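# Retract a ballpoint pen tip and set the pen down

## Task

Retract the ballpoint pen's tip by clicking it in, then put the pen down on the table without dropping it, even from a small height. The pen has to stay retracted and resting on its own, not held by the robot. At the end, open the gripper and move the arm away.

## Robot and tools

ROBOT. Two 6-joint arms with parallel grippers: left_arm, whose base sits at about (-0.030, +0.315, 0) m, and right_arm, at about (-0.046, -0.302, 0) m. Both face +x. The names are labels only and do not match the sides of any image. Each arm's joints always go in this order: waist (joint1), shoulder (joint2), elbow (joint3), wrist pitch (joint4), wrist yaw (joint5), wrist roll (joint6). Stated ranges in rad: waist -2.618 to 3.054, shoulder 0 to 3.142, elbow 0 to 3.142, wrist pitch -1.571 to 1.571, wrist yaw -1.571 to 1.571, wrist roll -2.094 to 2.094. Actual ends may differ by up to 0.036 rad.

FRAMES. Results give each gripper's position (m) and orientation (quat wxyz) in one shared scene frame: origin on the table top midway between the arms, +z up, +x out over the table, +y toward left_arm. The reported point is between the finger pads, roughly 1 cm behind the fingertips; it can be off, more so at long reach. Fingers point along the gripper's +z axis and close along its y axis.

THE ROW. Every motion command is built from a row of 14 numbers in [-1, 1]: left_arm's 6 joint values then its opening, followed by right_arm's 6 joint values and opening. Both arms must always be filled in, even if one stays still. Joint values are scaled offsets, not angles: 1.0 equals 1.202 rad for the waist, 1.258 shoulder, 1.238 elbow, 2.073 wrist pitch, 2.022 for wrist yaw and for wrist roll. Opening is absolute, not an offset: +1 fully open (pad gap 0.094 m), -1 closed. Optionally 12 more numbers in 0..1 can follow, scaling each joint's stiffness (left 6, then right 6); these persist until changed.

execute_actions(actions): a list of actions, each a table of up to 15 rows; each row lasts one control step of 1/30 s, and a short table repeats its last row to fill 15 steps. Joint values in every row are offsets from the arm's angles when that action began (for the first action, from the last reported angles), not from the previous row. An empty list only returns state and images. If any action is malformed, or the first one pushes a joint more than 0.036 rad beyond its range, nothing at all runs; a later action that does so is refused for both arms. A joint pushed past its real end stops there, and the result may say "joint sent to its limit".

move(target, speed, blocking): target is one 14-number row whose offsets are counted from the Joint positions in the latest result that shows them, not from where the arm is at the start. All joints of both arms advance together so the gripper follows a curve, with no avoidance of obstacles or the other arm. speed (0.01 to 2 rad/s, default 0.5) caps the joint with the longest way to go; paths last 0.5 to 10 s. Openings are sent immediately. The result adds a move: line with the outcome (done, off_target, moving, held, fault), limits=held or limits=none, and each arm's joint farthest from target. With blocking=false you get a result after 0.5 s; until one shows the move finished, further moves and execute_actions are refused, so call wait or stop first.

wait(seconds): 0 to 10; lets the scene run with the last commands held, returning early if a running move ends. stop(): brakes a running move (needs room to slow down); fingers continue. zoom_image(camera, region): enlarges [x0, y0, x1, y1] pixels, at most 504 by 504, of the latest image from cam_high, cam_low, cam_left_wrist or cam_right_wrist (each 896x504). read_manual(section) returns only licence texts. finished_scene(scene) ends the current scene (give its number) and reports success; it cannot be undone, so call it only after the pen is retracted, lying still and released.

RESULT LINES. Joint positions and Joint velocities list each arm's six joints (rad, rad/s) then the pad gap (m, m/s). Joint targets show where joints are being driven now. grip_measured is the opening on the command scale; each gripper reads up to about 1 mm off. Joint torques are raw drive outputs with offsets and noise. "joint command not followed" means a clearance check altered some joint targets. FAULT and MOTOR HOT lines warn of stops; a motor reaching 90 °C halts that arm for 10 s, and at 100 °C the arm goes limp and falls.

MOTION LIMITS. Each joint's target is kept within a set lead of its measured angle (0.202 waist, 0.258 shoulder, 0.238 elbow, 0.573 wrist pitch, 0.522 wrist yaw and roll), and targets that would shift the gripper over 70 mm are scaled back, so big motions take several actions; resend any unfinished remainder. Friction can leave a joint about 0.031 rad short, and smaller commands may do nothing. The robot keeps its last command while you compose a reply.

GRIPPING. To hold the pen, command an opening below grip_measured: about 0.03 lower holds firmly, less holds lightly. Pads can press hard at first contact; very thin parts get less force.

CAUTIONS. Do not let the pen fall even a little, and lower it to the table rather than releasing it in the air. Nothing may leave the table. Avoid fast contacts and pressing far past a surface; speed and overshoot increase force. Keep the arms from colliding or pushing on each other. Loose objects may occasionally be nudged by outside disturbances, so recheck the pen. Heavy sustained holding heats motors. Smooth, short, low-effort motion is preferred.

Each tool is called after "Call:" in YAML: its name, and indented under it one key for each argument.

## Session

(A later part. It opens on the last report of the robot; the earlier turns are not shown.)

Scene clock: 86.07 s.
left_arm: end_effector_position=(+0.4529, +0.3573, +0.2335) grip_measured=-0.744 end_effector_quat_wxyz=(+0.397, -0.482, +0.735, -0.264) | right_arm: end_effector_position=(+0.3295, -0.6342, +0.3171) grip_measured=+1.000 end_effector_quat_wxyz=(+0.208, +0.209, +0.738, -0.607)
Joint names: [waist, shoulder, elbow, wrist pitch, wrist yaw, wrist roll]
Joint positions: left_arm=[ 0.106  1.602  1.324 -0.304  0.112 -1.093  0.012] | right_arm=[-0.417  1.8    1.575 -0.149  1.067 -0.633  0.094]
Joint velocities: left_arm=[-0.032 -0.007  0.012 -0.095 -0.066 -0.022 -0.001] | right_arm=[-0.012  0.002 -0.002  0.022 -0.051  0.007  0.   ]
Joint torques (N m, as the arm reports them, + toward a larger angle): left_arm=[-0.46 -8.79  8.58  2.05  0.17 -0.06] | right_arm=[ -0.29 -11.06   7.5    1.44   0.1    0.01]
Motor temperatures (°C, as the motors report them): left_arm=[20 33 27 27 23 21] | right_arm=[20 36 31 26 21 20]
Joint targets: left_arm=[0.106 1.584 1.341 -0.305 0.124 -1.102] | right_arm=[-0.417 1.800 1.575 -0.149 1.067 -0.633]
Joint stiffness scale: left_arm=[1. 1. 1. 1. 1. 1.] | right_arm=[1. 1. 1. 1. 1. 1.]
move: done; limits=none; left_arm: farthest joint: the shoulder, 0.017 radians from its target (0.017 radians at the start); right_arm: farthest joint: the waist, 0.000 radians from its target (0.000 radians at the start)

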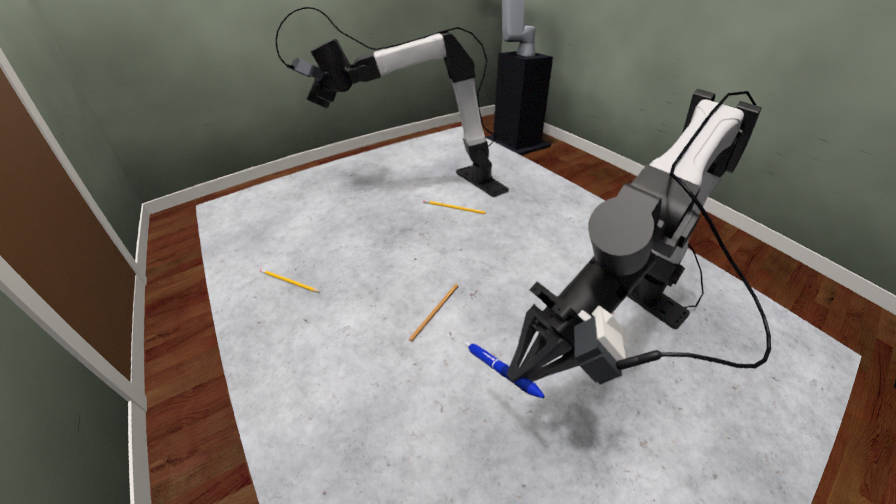

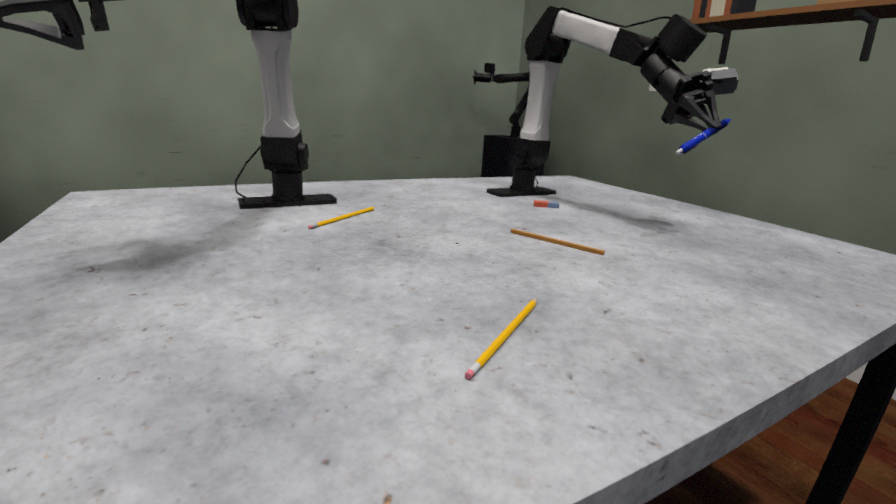

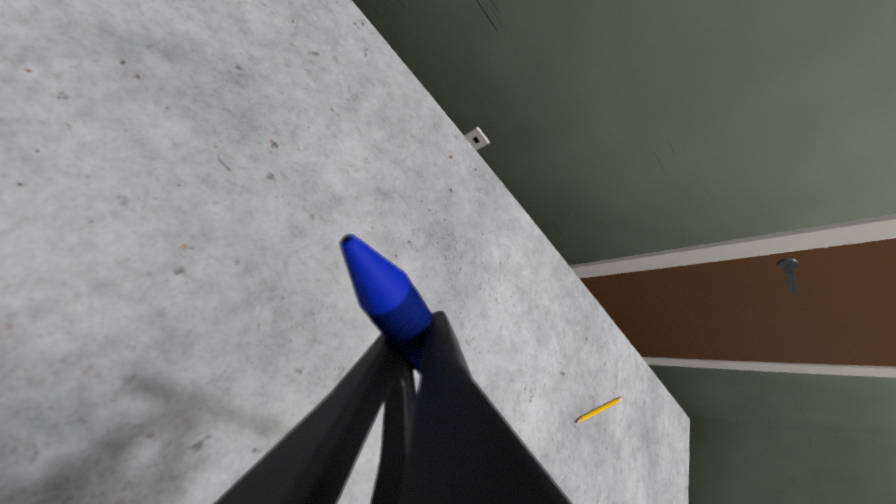

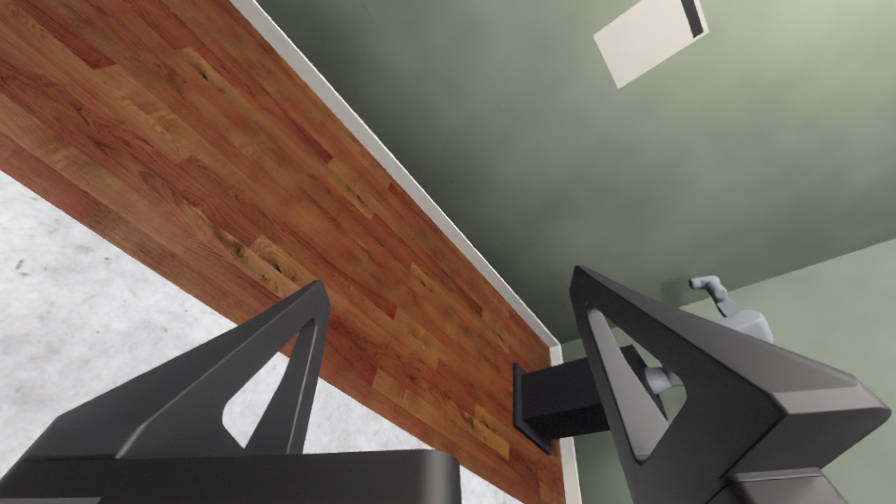

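Call:
move:
  target: [0,0.265,0.005,-0.263,0.066,-0.455,-0.79,0,0,0,0,0,0,1]
  speed: 0.5

Call:
zoom_image:
  camera: "cam_low"
  region: [580,170,720,260]

Scene clock: 91.83 s.
left_arm: end_effector_position=(+0.3494, +0.3235, +0.0308) grip_measured=-0.743 end_effector_quat_wxyz=(+0.058, +0.864, -0.485, +0.117) | right_arm: end_effector_position=(+0.3295, -0.6342, +0.3171) grip_measured=+1.000 end_effector_quat_wxyz=(+0.208, +0.209, +0.738, -0.607)
Joint names: [waist, shoulder, elbow, wrist pitch, wrist yaw, wrist roll]
Joint positions: left_arm=[ 0.106  1.931  1.324 -0.842  0.233 -2.005  0.012] | right_arm=[-0.417  1.8    1.575 -0.149  1.067 -0.633  0.094]
Joint velocities: left_arm=[ 0.007  0.012 -0.002  0.051  0.022  0.037 -0.   ] | right_arm=[ 0.017 -0.012  0.002  0.051 -0.022 -0.051  0.   ]
Joint torques (N m, as the arm reports them, + toward a larger angle): left_arm=[-0.45 -8.44  5.96  0.38  0.23 -0.05] | right_arm=[ -0.28 -11.06   7.51   1.46   0.12   0.  ]
Motor temperatures (°C, as the motors report them): left_arm=[20 33 27 27 23 21] | right_arm=[20 36 31 27 21 20]
Joint targets: left_arm=[0.106 1.935 1.331 -0.850 0.246 -2.013] | right_arm=[-0.417 1.800 1.575 -0.149 1.067 -0.633]
Joint stiffness scale: left_arm=[1. 1. 1. 1. 1. 1.] | right_arm=[1. 1. 1. 1. 1. 1.]
move: done; limits=none; left_arm: farthest joint: the wrist yaw, 0.013 radians from its target (0.133 radians at the start); right_arm: farthest joint: the waist, 0.000 radians from its target (0.000 radians at the start)

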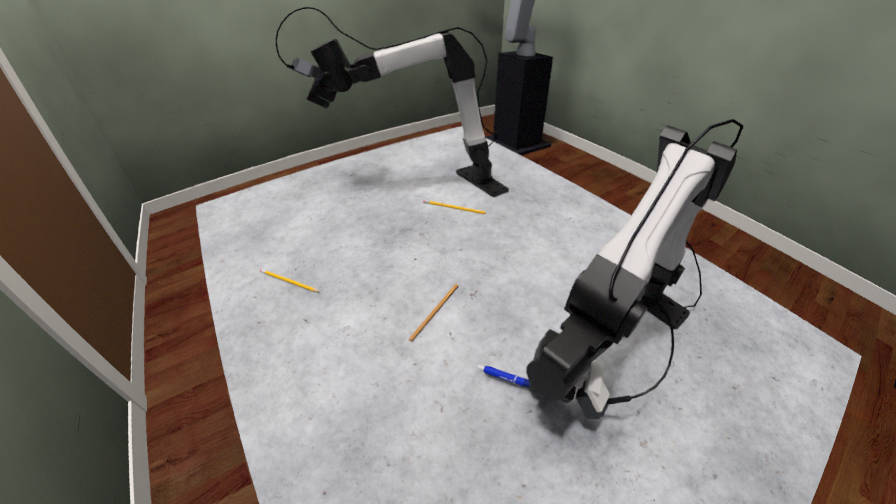

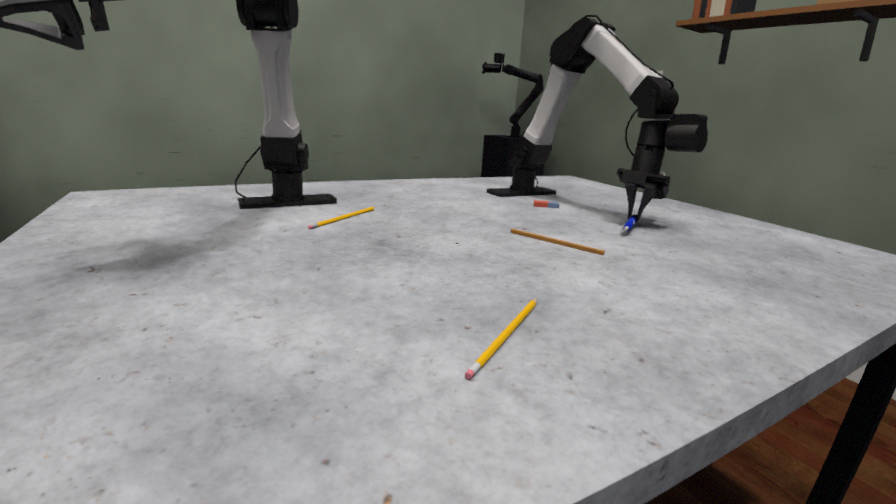

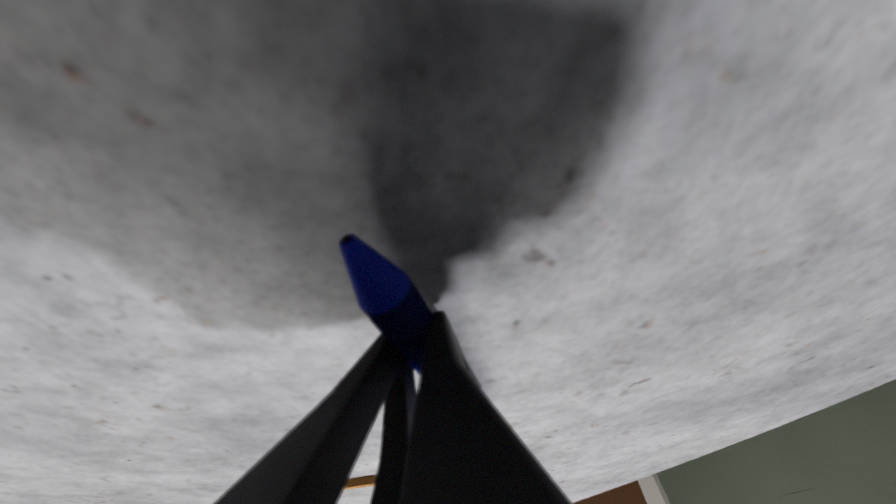

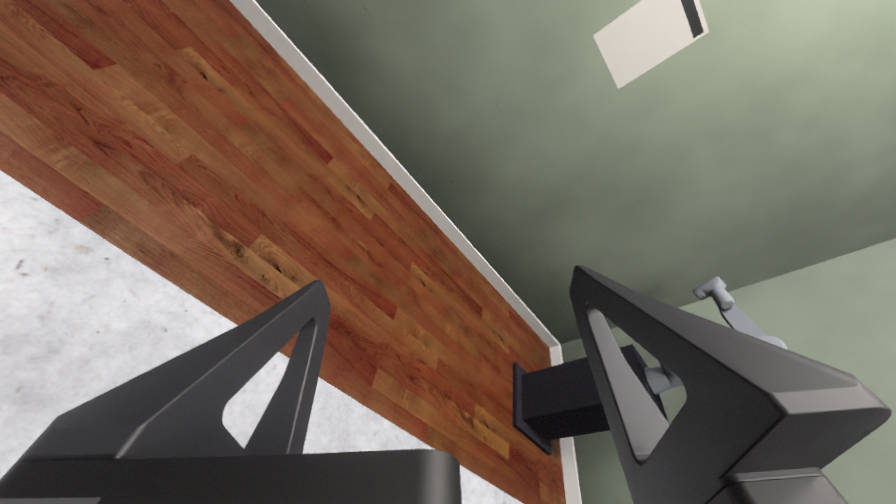

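Region (580, 170, 720, 260) of cam_low's 896x504 image, scaled by 3.600, with more detail than that image has; it fills the top 324 rows of this view, and the rest is white.

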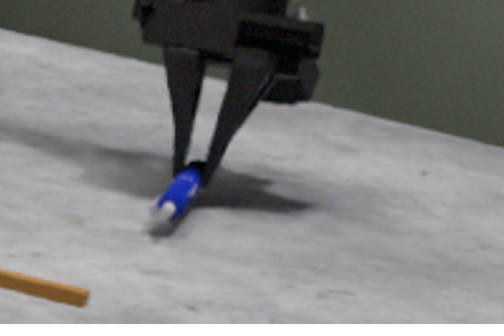

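Call:
move:
  target: [0,0.036,0,0,0,0,-0.79,0,0,0,0,0,0,1]
  speed: 0.03

Call:
zoom_image:
  camera: "cam_low"
  region: [590,190,690,250]

Call:
zoom_image:
  camera: "cam_high"
  region: [460,340,580,420]

Scene clock: 96.50 s.
left_arm: end_effector_position=(+0.3470, +0.3232, +0.0208) grip_measured=-0.743 end_effector_quat_wxyz=(+0.066, +0.866, -0.484, +0.106) | right_arm: end_effector_position=(+0.3295, -0.6342, +0.3171) grip_measured=+1.000 end_effector_quat_wxyz=(+0.208, +0.209, +0.738, -0.607)
Joint names: [waist, shoulder, elbow, wrist pitch, wrist yaw, wrist roll]
Joint positions: left_arm=[ 0.106  1.959  1.324 -0.842  0.233 -2.005  0.012] | right_arm=[-0.417  1.8    1.575 -0.149  1.067 -0.633  0.094]
Joint velocities: left_arm=[ 0.017  0.002 -0.007 -0.007  0.022  0.007  0.001] | right_arm=[-0.007 -0.007 -0.002 -0.037 -0.022  0.081  0.   ]
Joint torques (N m, as the arm reports them, + toward a larger angle): left_arm=[-0.46 -7.65  5.32  0.45  0.11  0.04] | right_arm=[ -0.3  -11.09   7.53   1.45   0.1    0.02]
Motor temperatures (°C, as the motors report them): left_arm=[20 33 27 26 23 21] | right_arm=[20 36 31 27 21 20]
Joint targets: left_arm=[0.106 1.976 1.324 -0.842 0.233 -2.005] | right_arm=[-0.417 1.800 1.575 -0.149 1.067 -0.633]
Joint stiffness scale: left_arm=[1. 1. 1. 1. 1. 1.] | right_arm=[1. 1. 1. 1. 1. 1.]
move: done; limits=none; left_arm: farthest joint: the shoulder, 0.018 radians from its target (0.045 radians at the start); right_arm: farthest joint: the waist, 0.000 radians from its target (0.000 radians at the start)

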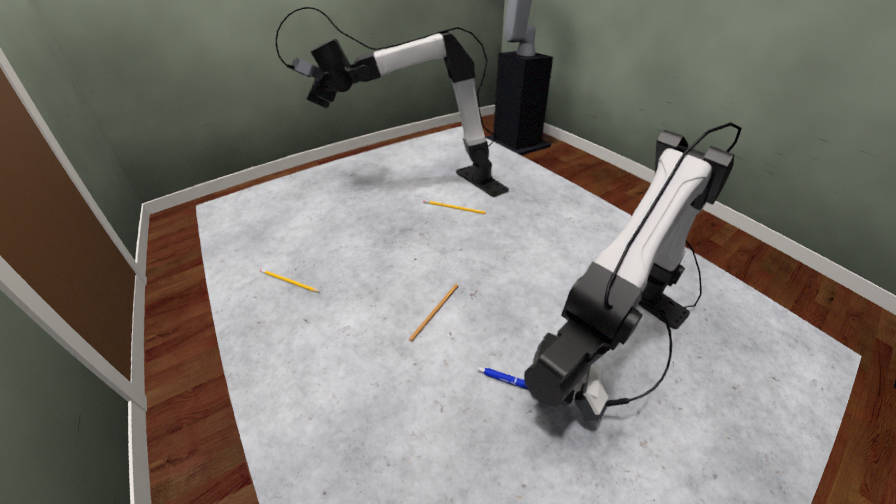

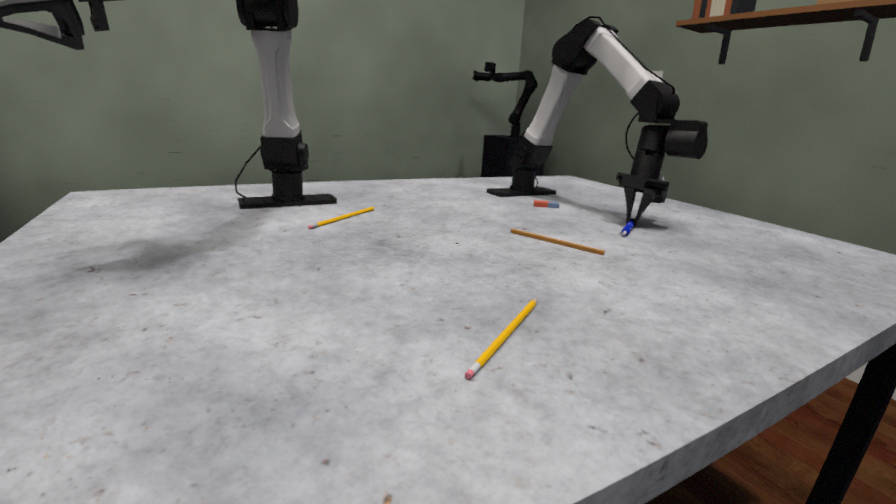

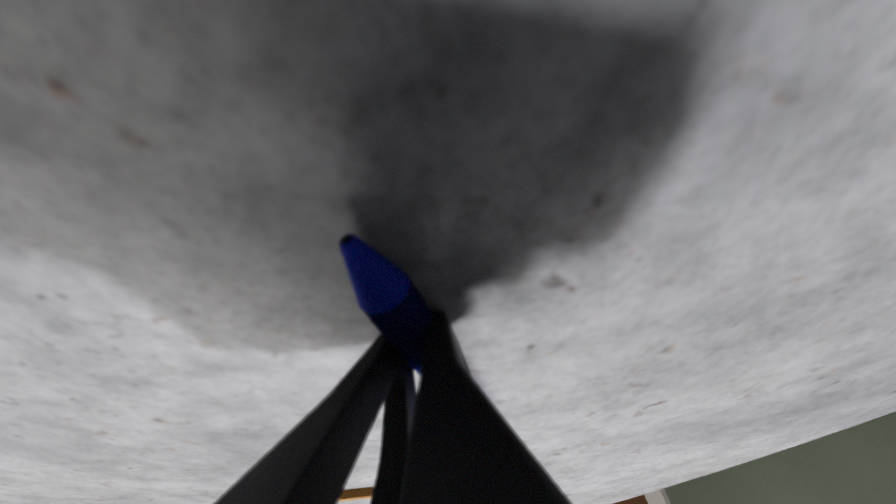

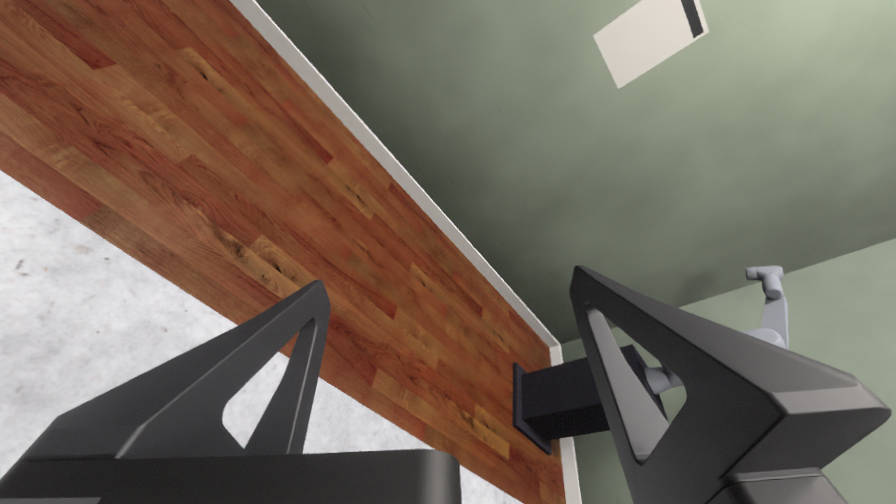

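Region (590, 190, 690, 250) of cam_low's 896x504 image, scaled by 5.040, with more detail than that image has; it fills the top 302 rows of this view, and the rest is white.

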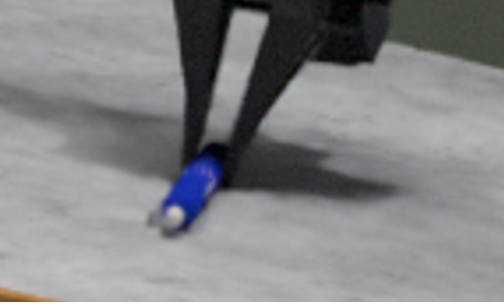

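Region (460, 340, 580, 420) of cam_high's 896x504 image, scaled by 4.200, with more detail than that image has.

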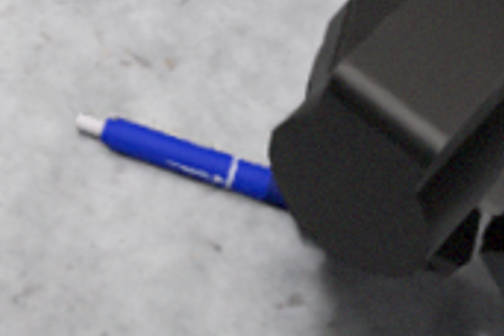

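On the table. Release gradually.

Call:
execute_actions:
  actions:
    - [[0,0,0,0,0,0,-0.775,0,0,0,0,0,0,1],[0,0,0,0,0,0,-0.765,0,0,0,0,0,0,1],[0,0,0,0,0,0,-0.755,0,0,0,0,0,0,1],[0,0,0,0,0,0,-0.748,0,0,0,0,0,0,1],[0,0,0,0,0,0,-0.742,0,0,0,0,0,0,1],[0,0,0,0,0,0,-0.735,0,0,0,0,0,0,1],[0,0,0,0,0,0,-0.725,0,0,0,0,0,0,1],[0,0,0,0,0,0,-0.71,0,0,0,0,0,0,1],[0,0,0,0,0,0,-0.68,0,0,0,0,0,0,1],[0,0,0,0,0,0,-0.64,0,0,0,0,0,0,1],[0,0,0,0,0,0,-0.58,0,0,0,0,0,0,1],[0,0,0,0,0,0,-0.5,0,0,0,0,0,0,1],[0,0,0,0,0,0,-0.4,0,0,0,0,0,0,1],[0,0,0,0,0,0,-0.3,0,0,0,0,0,0,1],[0,0,0,0,0,0,-0.2,0,0,0,0,0,0,1]]

Call:
move:
  target: [0,-0.3,0,0,0,0,-0.2,0,0,0,0,0,0,1]
  speed: 0.3

Scene clock: 100.63 s.
left_arm: end_effector_position=(+0.3463, +0.3228, +0.0208) grip_measured=-0.256 end_effector_quat_wxyz=(+0.068, +0.866, -0.484, +0.105) | right_arm: end_effector_position=(+0.3295, -0.6342, +0.3171) grip_measured=+1.000 end_effector_quat_wxyz=(+0.208, +0.209, +0.738, -0.607)
Joint names: [waist, shoulder, elbow, wrist pitch, wrist yaw, wrist roll]
Joint positions: left_arm=[ 0.106  1.959  1.324 -0.846  0.234 -2.005  0.035] | right_arm=[-0.417  1.8    1.575 -0.149  1.067 -0.633  0.094]
Joint velocities: left_arm=[-0.002  0.002  0.007 -0.095  0.095  0.037  0.108] | right_arm=[ 0.017  0.022 -0.007  0.051 -0.007  0.037  0.   ]
Joint torques (N m, as the arm reports them, + toward a larger angle): left_arm=[-0.42 -8.99  5.24  0.58  0.02  0.03] | right_arm=[ -0.27 -11.01   7.51   1.44   0.11   0.01]
Motor temperatures (°C, as the motors report them): left_arm=[20 33 27 26 23 21] | right_arm=[20 37 32 27 21 20]
Joint targets: left_arm=[0.106 1.959 1.324 -0.842 0.233 -2.005] | right_arm=[-0.417 1.800 1.575 -0.149 1.067 -0.633]
Joint stiffness scale: left_arm=[1. 1. 1. 1. 1. 1.] | right_arm=[1. 1. 1. 1. 1. 1.]

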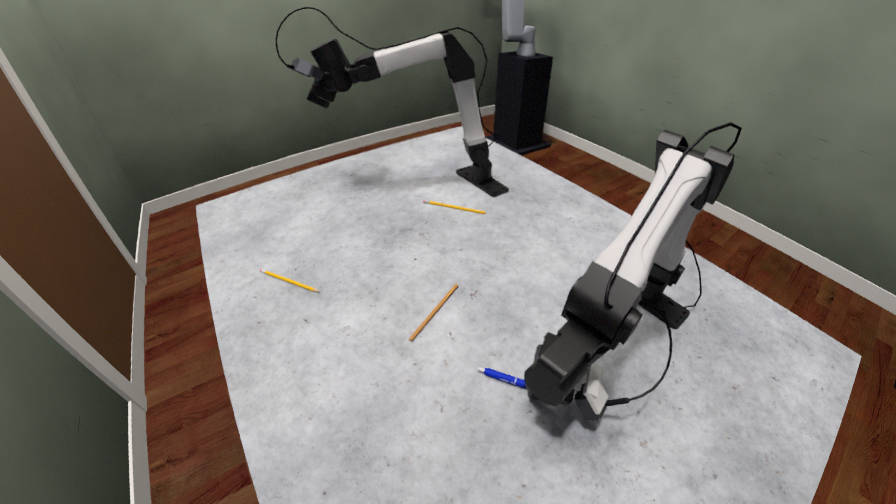

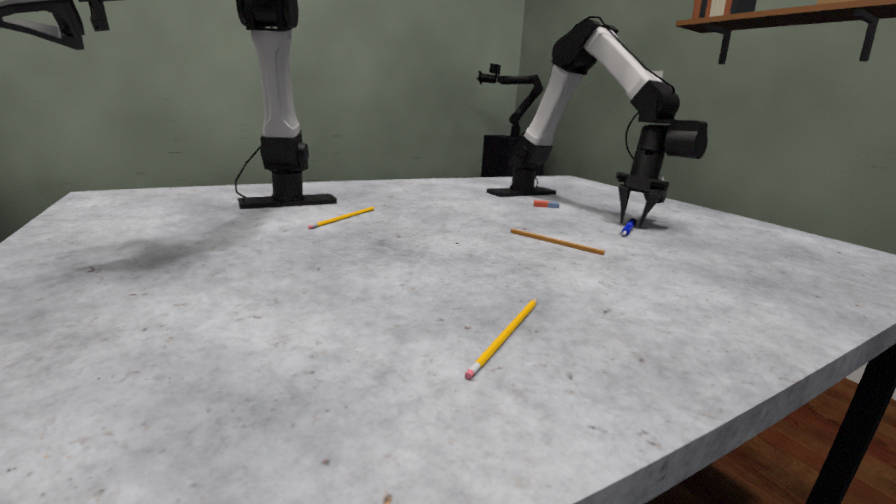

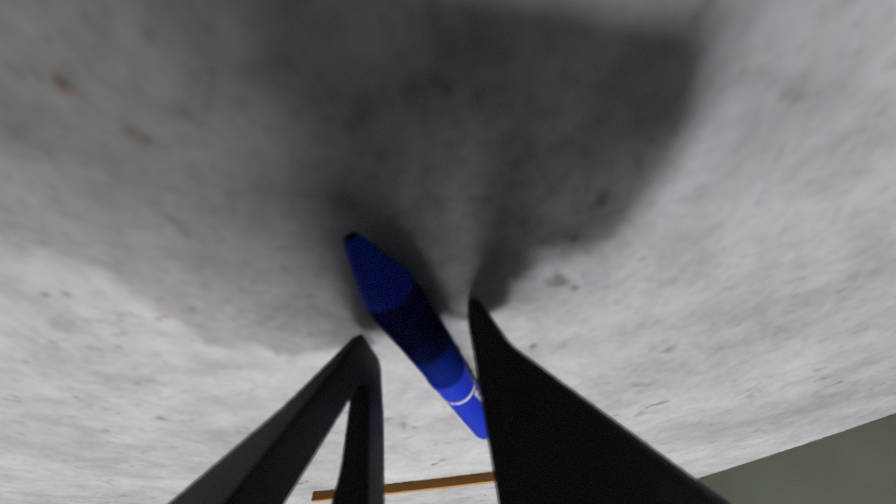

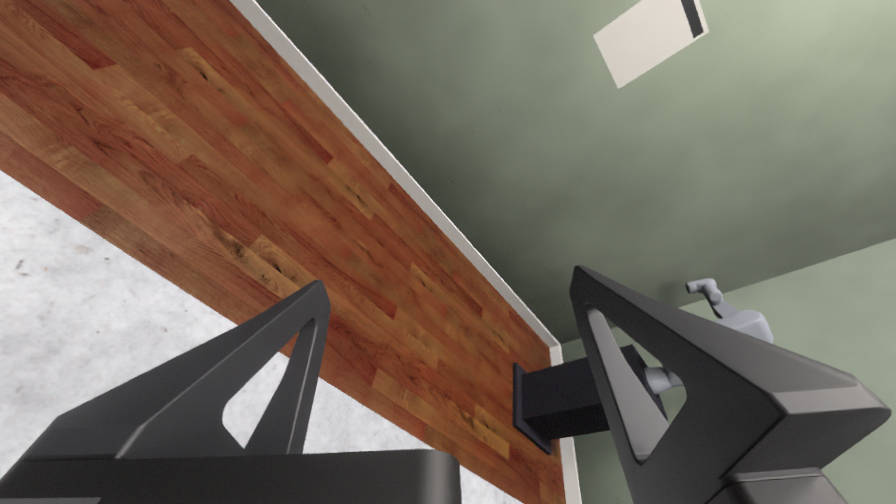

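Scene clock: 102.27 s.
left_arm: end_effector_position=(+0.3550, +0.3234, +0.1536) grip_measured=-0.202 end_effector_quat_wxyz=(-0.039, +0.834, -0.491, +0.248) | right_arm: end_effector_position=(+0.3295, -0.6342, +0.3171) grip_measured=+1.000 end_effector_quat_wxyz=(+0.208, +0.209, +0.738, -0.607)
Joint names: [waist, shoulder, elbow, wrist pitch, wrist yaw, wrist roll]
Joint positions: left_arm=[ 0.106  1.592  1.324 -0.85   0.238 -2.005  0.037] | right_arm=[-0.417  1.8    1.575 -0.149  1.067 -0.633  0.094]
Joint velocities: left_arm=[-0.007 -0.002 -0.007 -0.095 -0.037 -0.022 -0.001] | right_arm=[-0.002 -0.007  0.012 -0.081 -0.007  0.037  0.   ]
Joint torques (N m, as the arm reports them, + toward a larger angle): left_arm=[-0.43 -7.65  6.43  1.24  0.08  0.06] | right_arm=[ -0.27 -11.05   7.49   1.45   0.12   0.01]
Motor temperatures (°C, as the motors report them): left_arm=[20 34 27 26 23 21] | right_arm=[20 37 32 27 21 20]
Joint targets: left_arm=[0.106 1.581 1.324 -0.845 0.235 -2.005] | right_arm=[-0.417 1.800 1.575 -0.149 1.067 -0.633]
Joint stiffness scale: left_arm=[1. 1. 1. 1. 1. 1.] | right_arm=[1. 1. 1. 1. 1. 1.]
move: done; limits=none; left_arm: farthest joint: the shoulder, 0.011 radians from its target (0.377 radians at the start); right_arm: farthest joint: the waist, 0.000 radians from its target (0.000 radians at the start)

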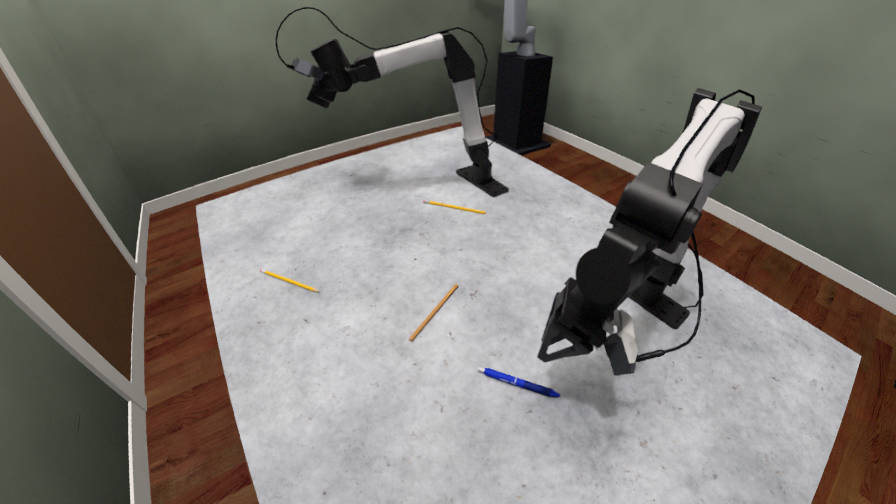

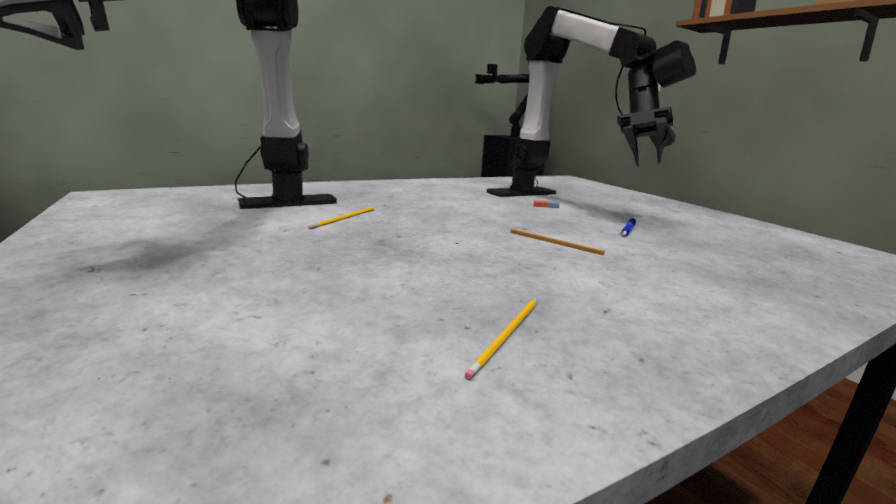

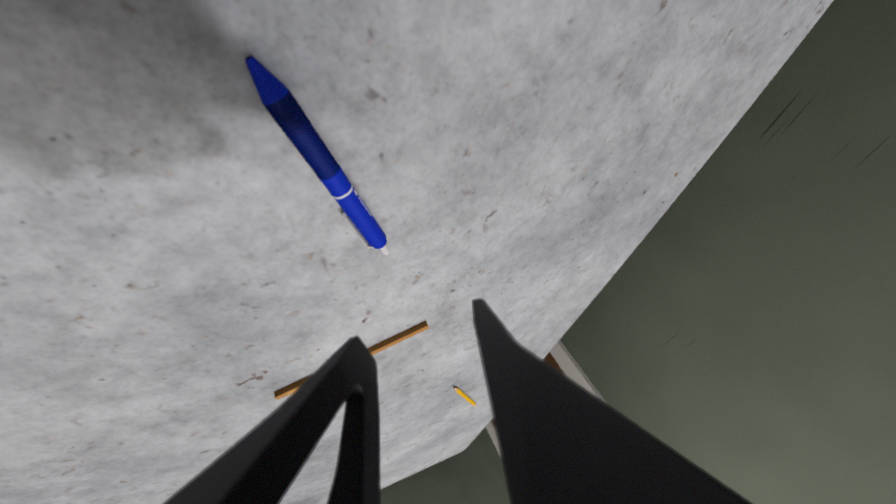

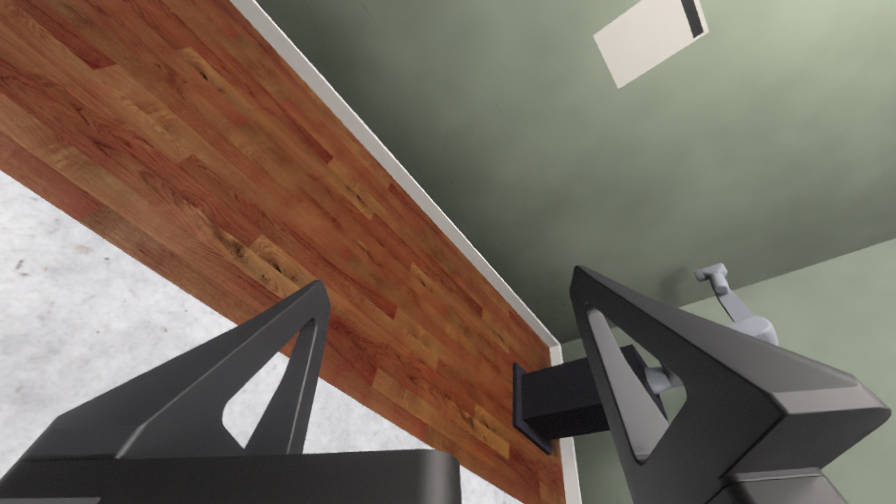

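Call:
finished_scene:
  scene: 2

The scene is finished: the task was done.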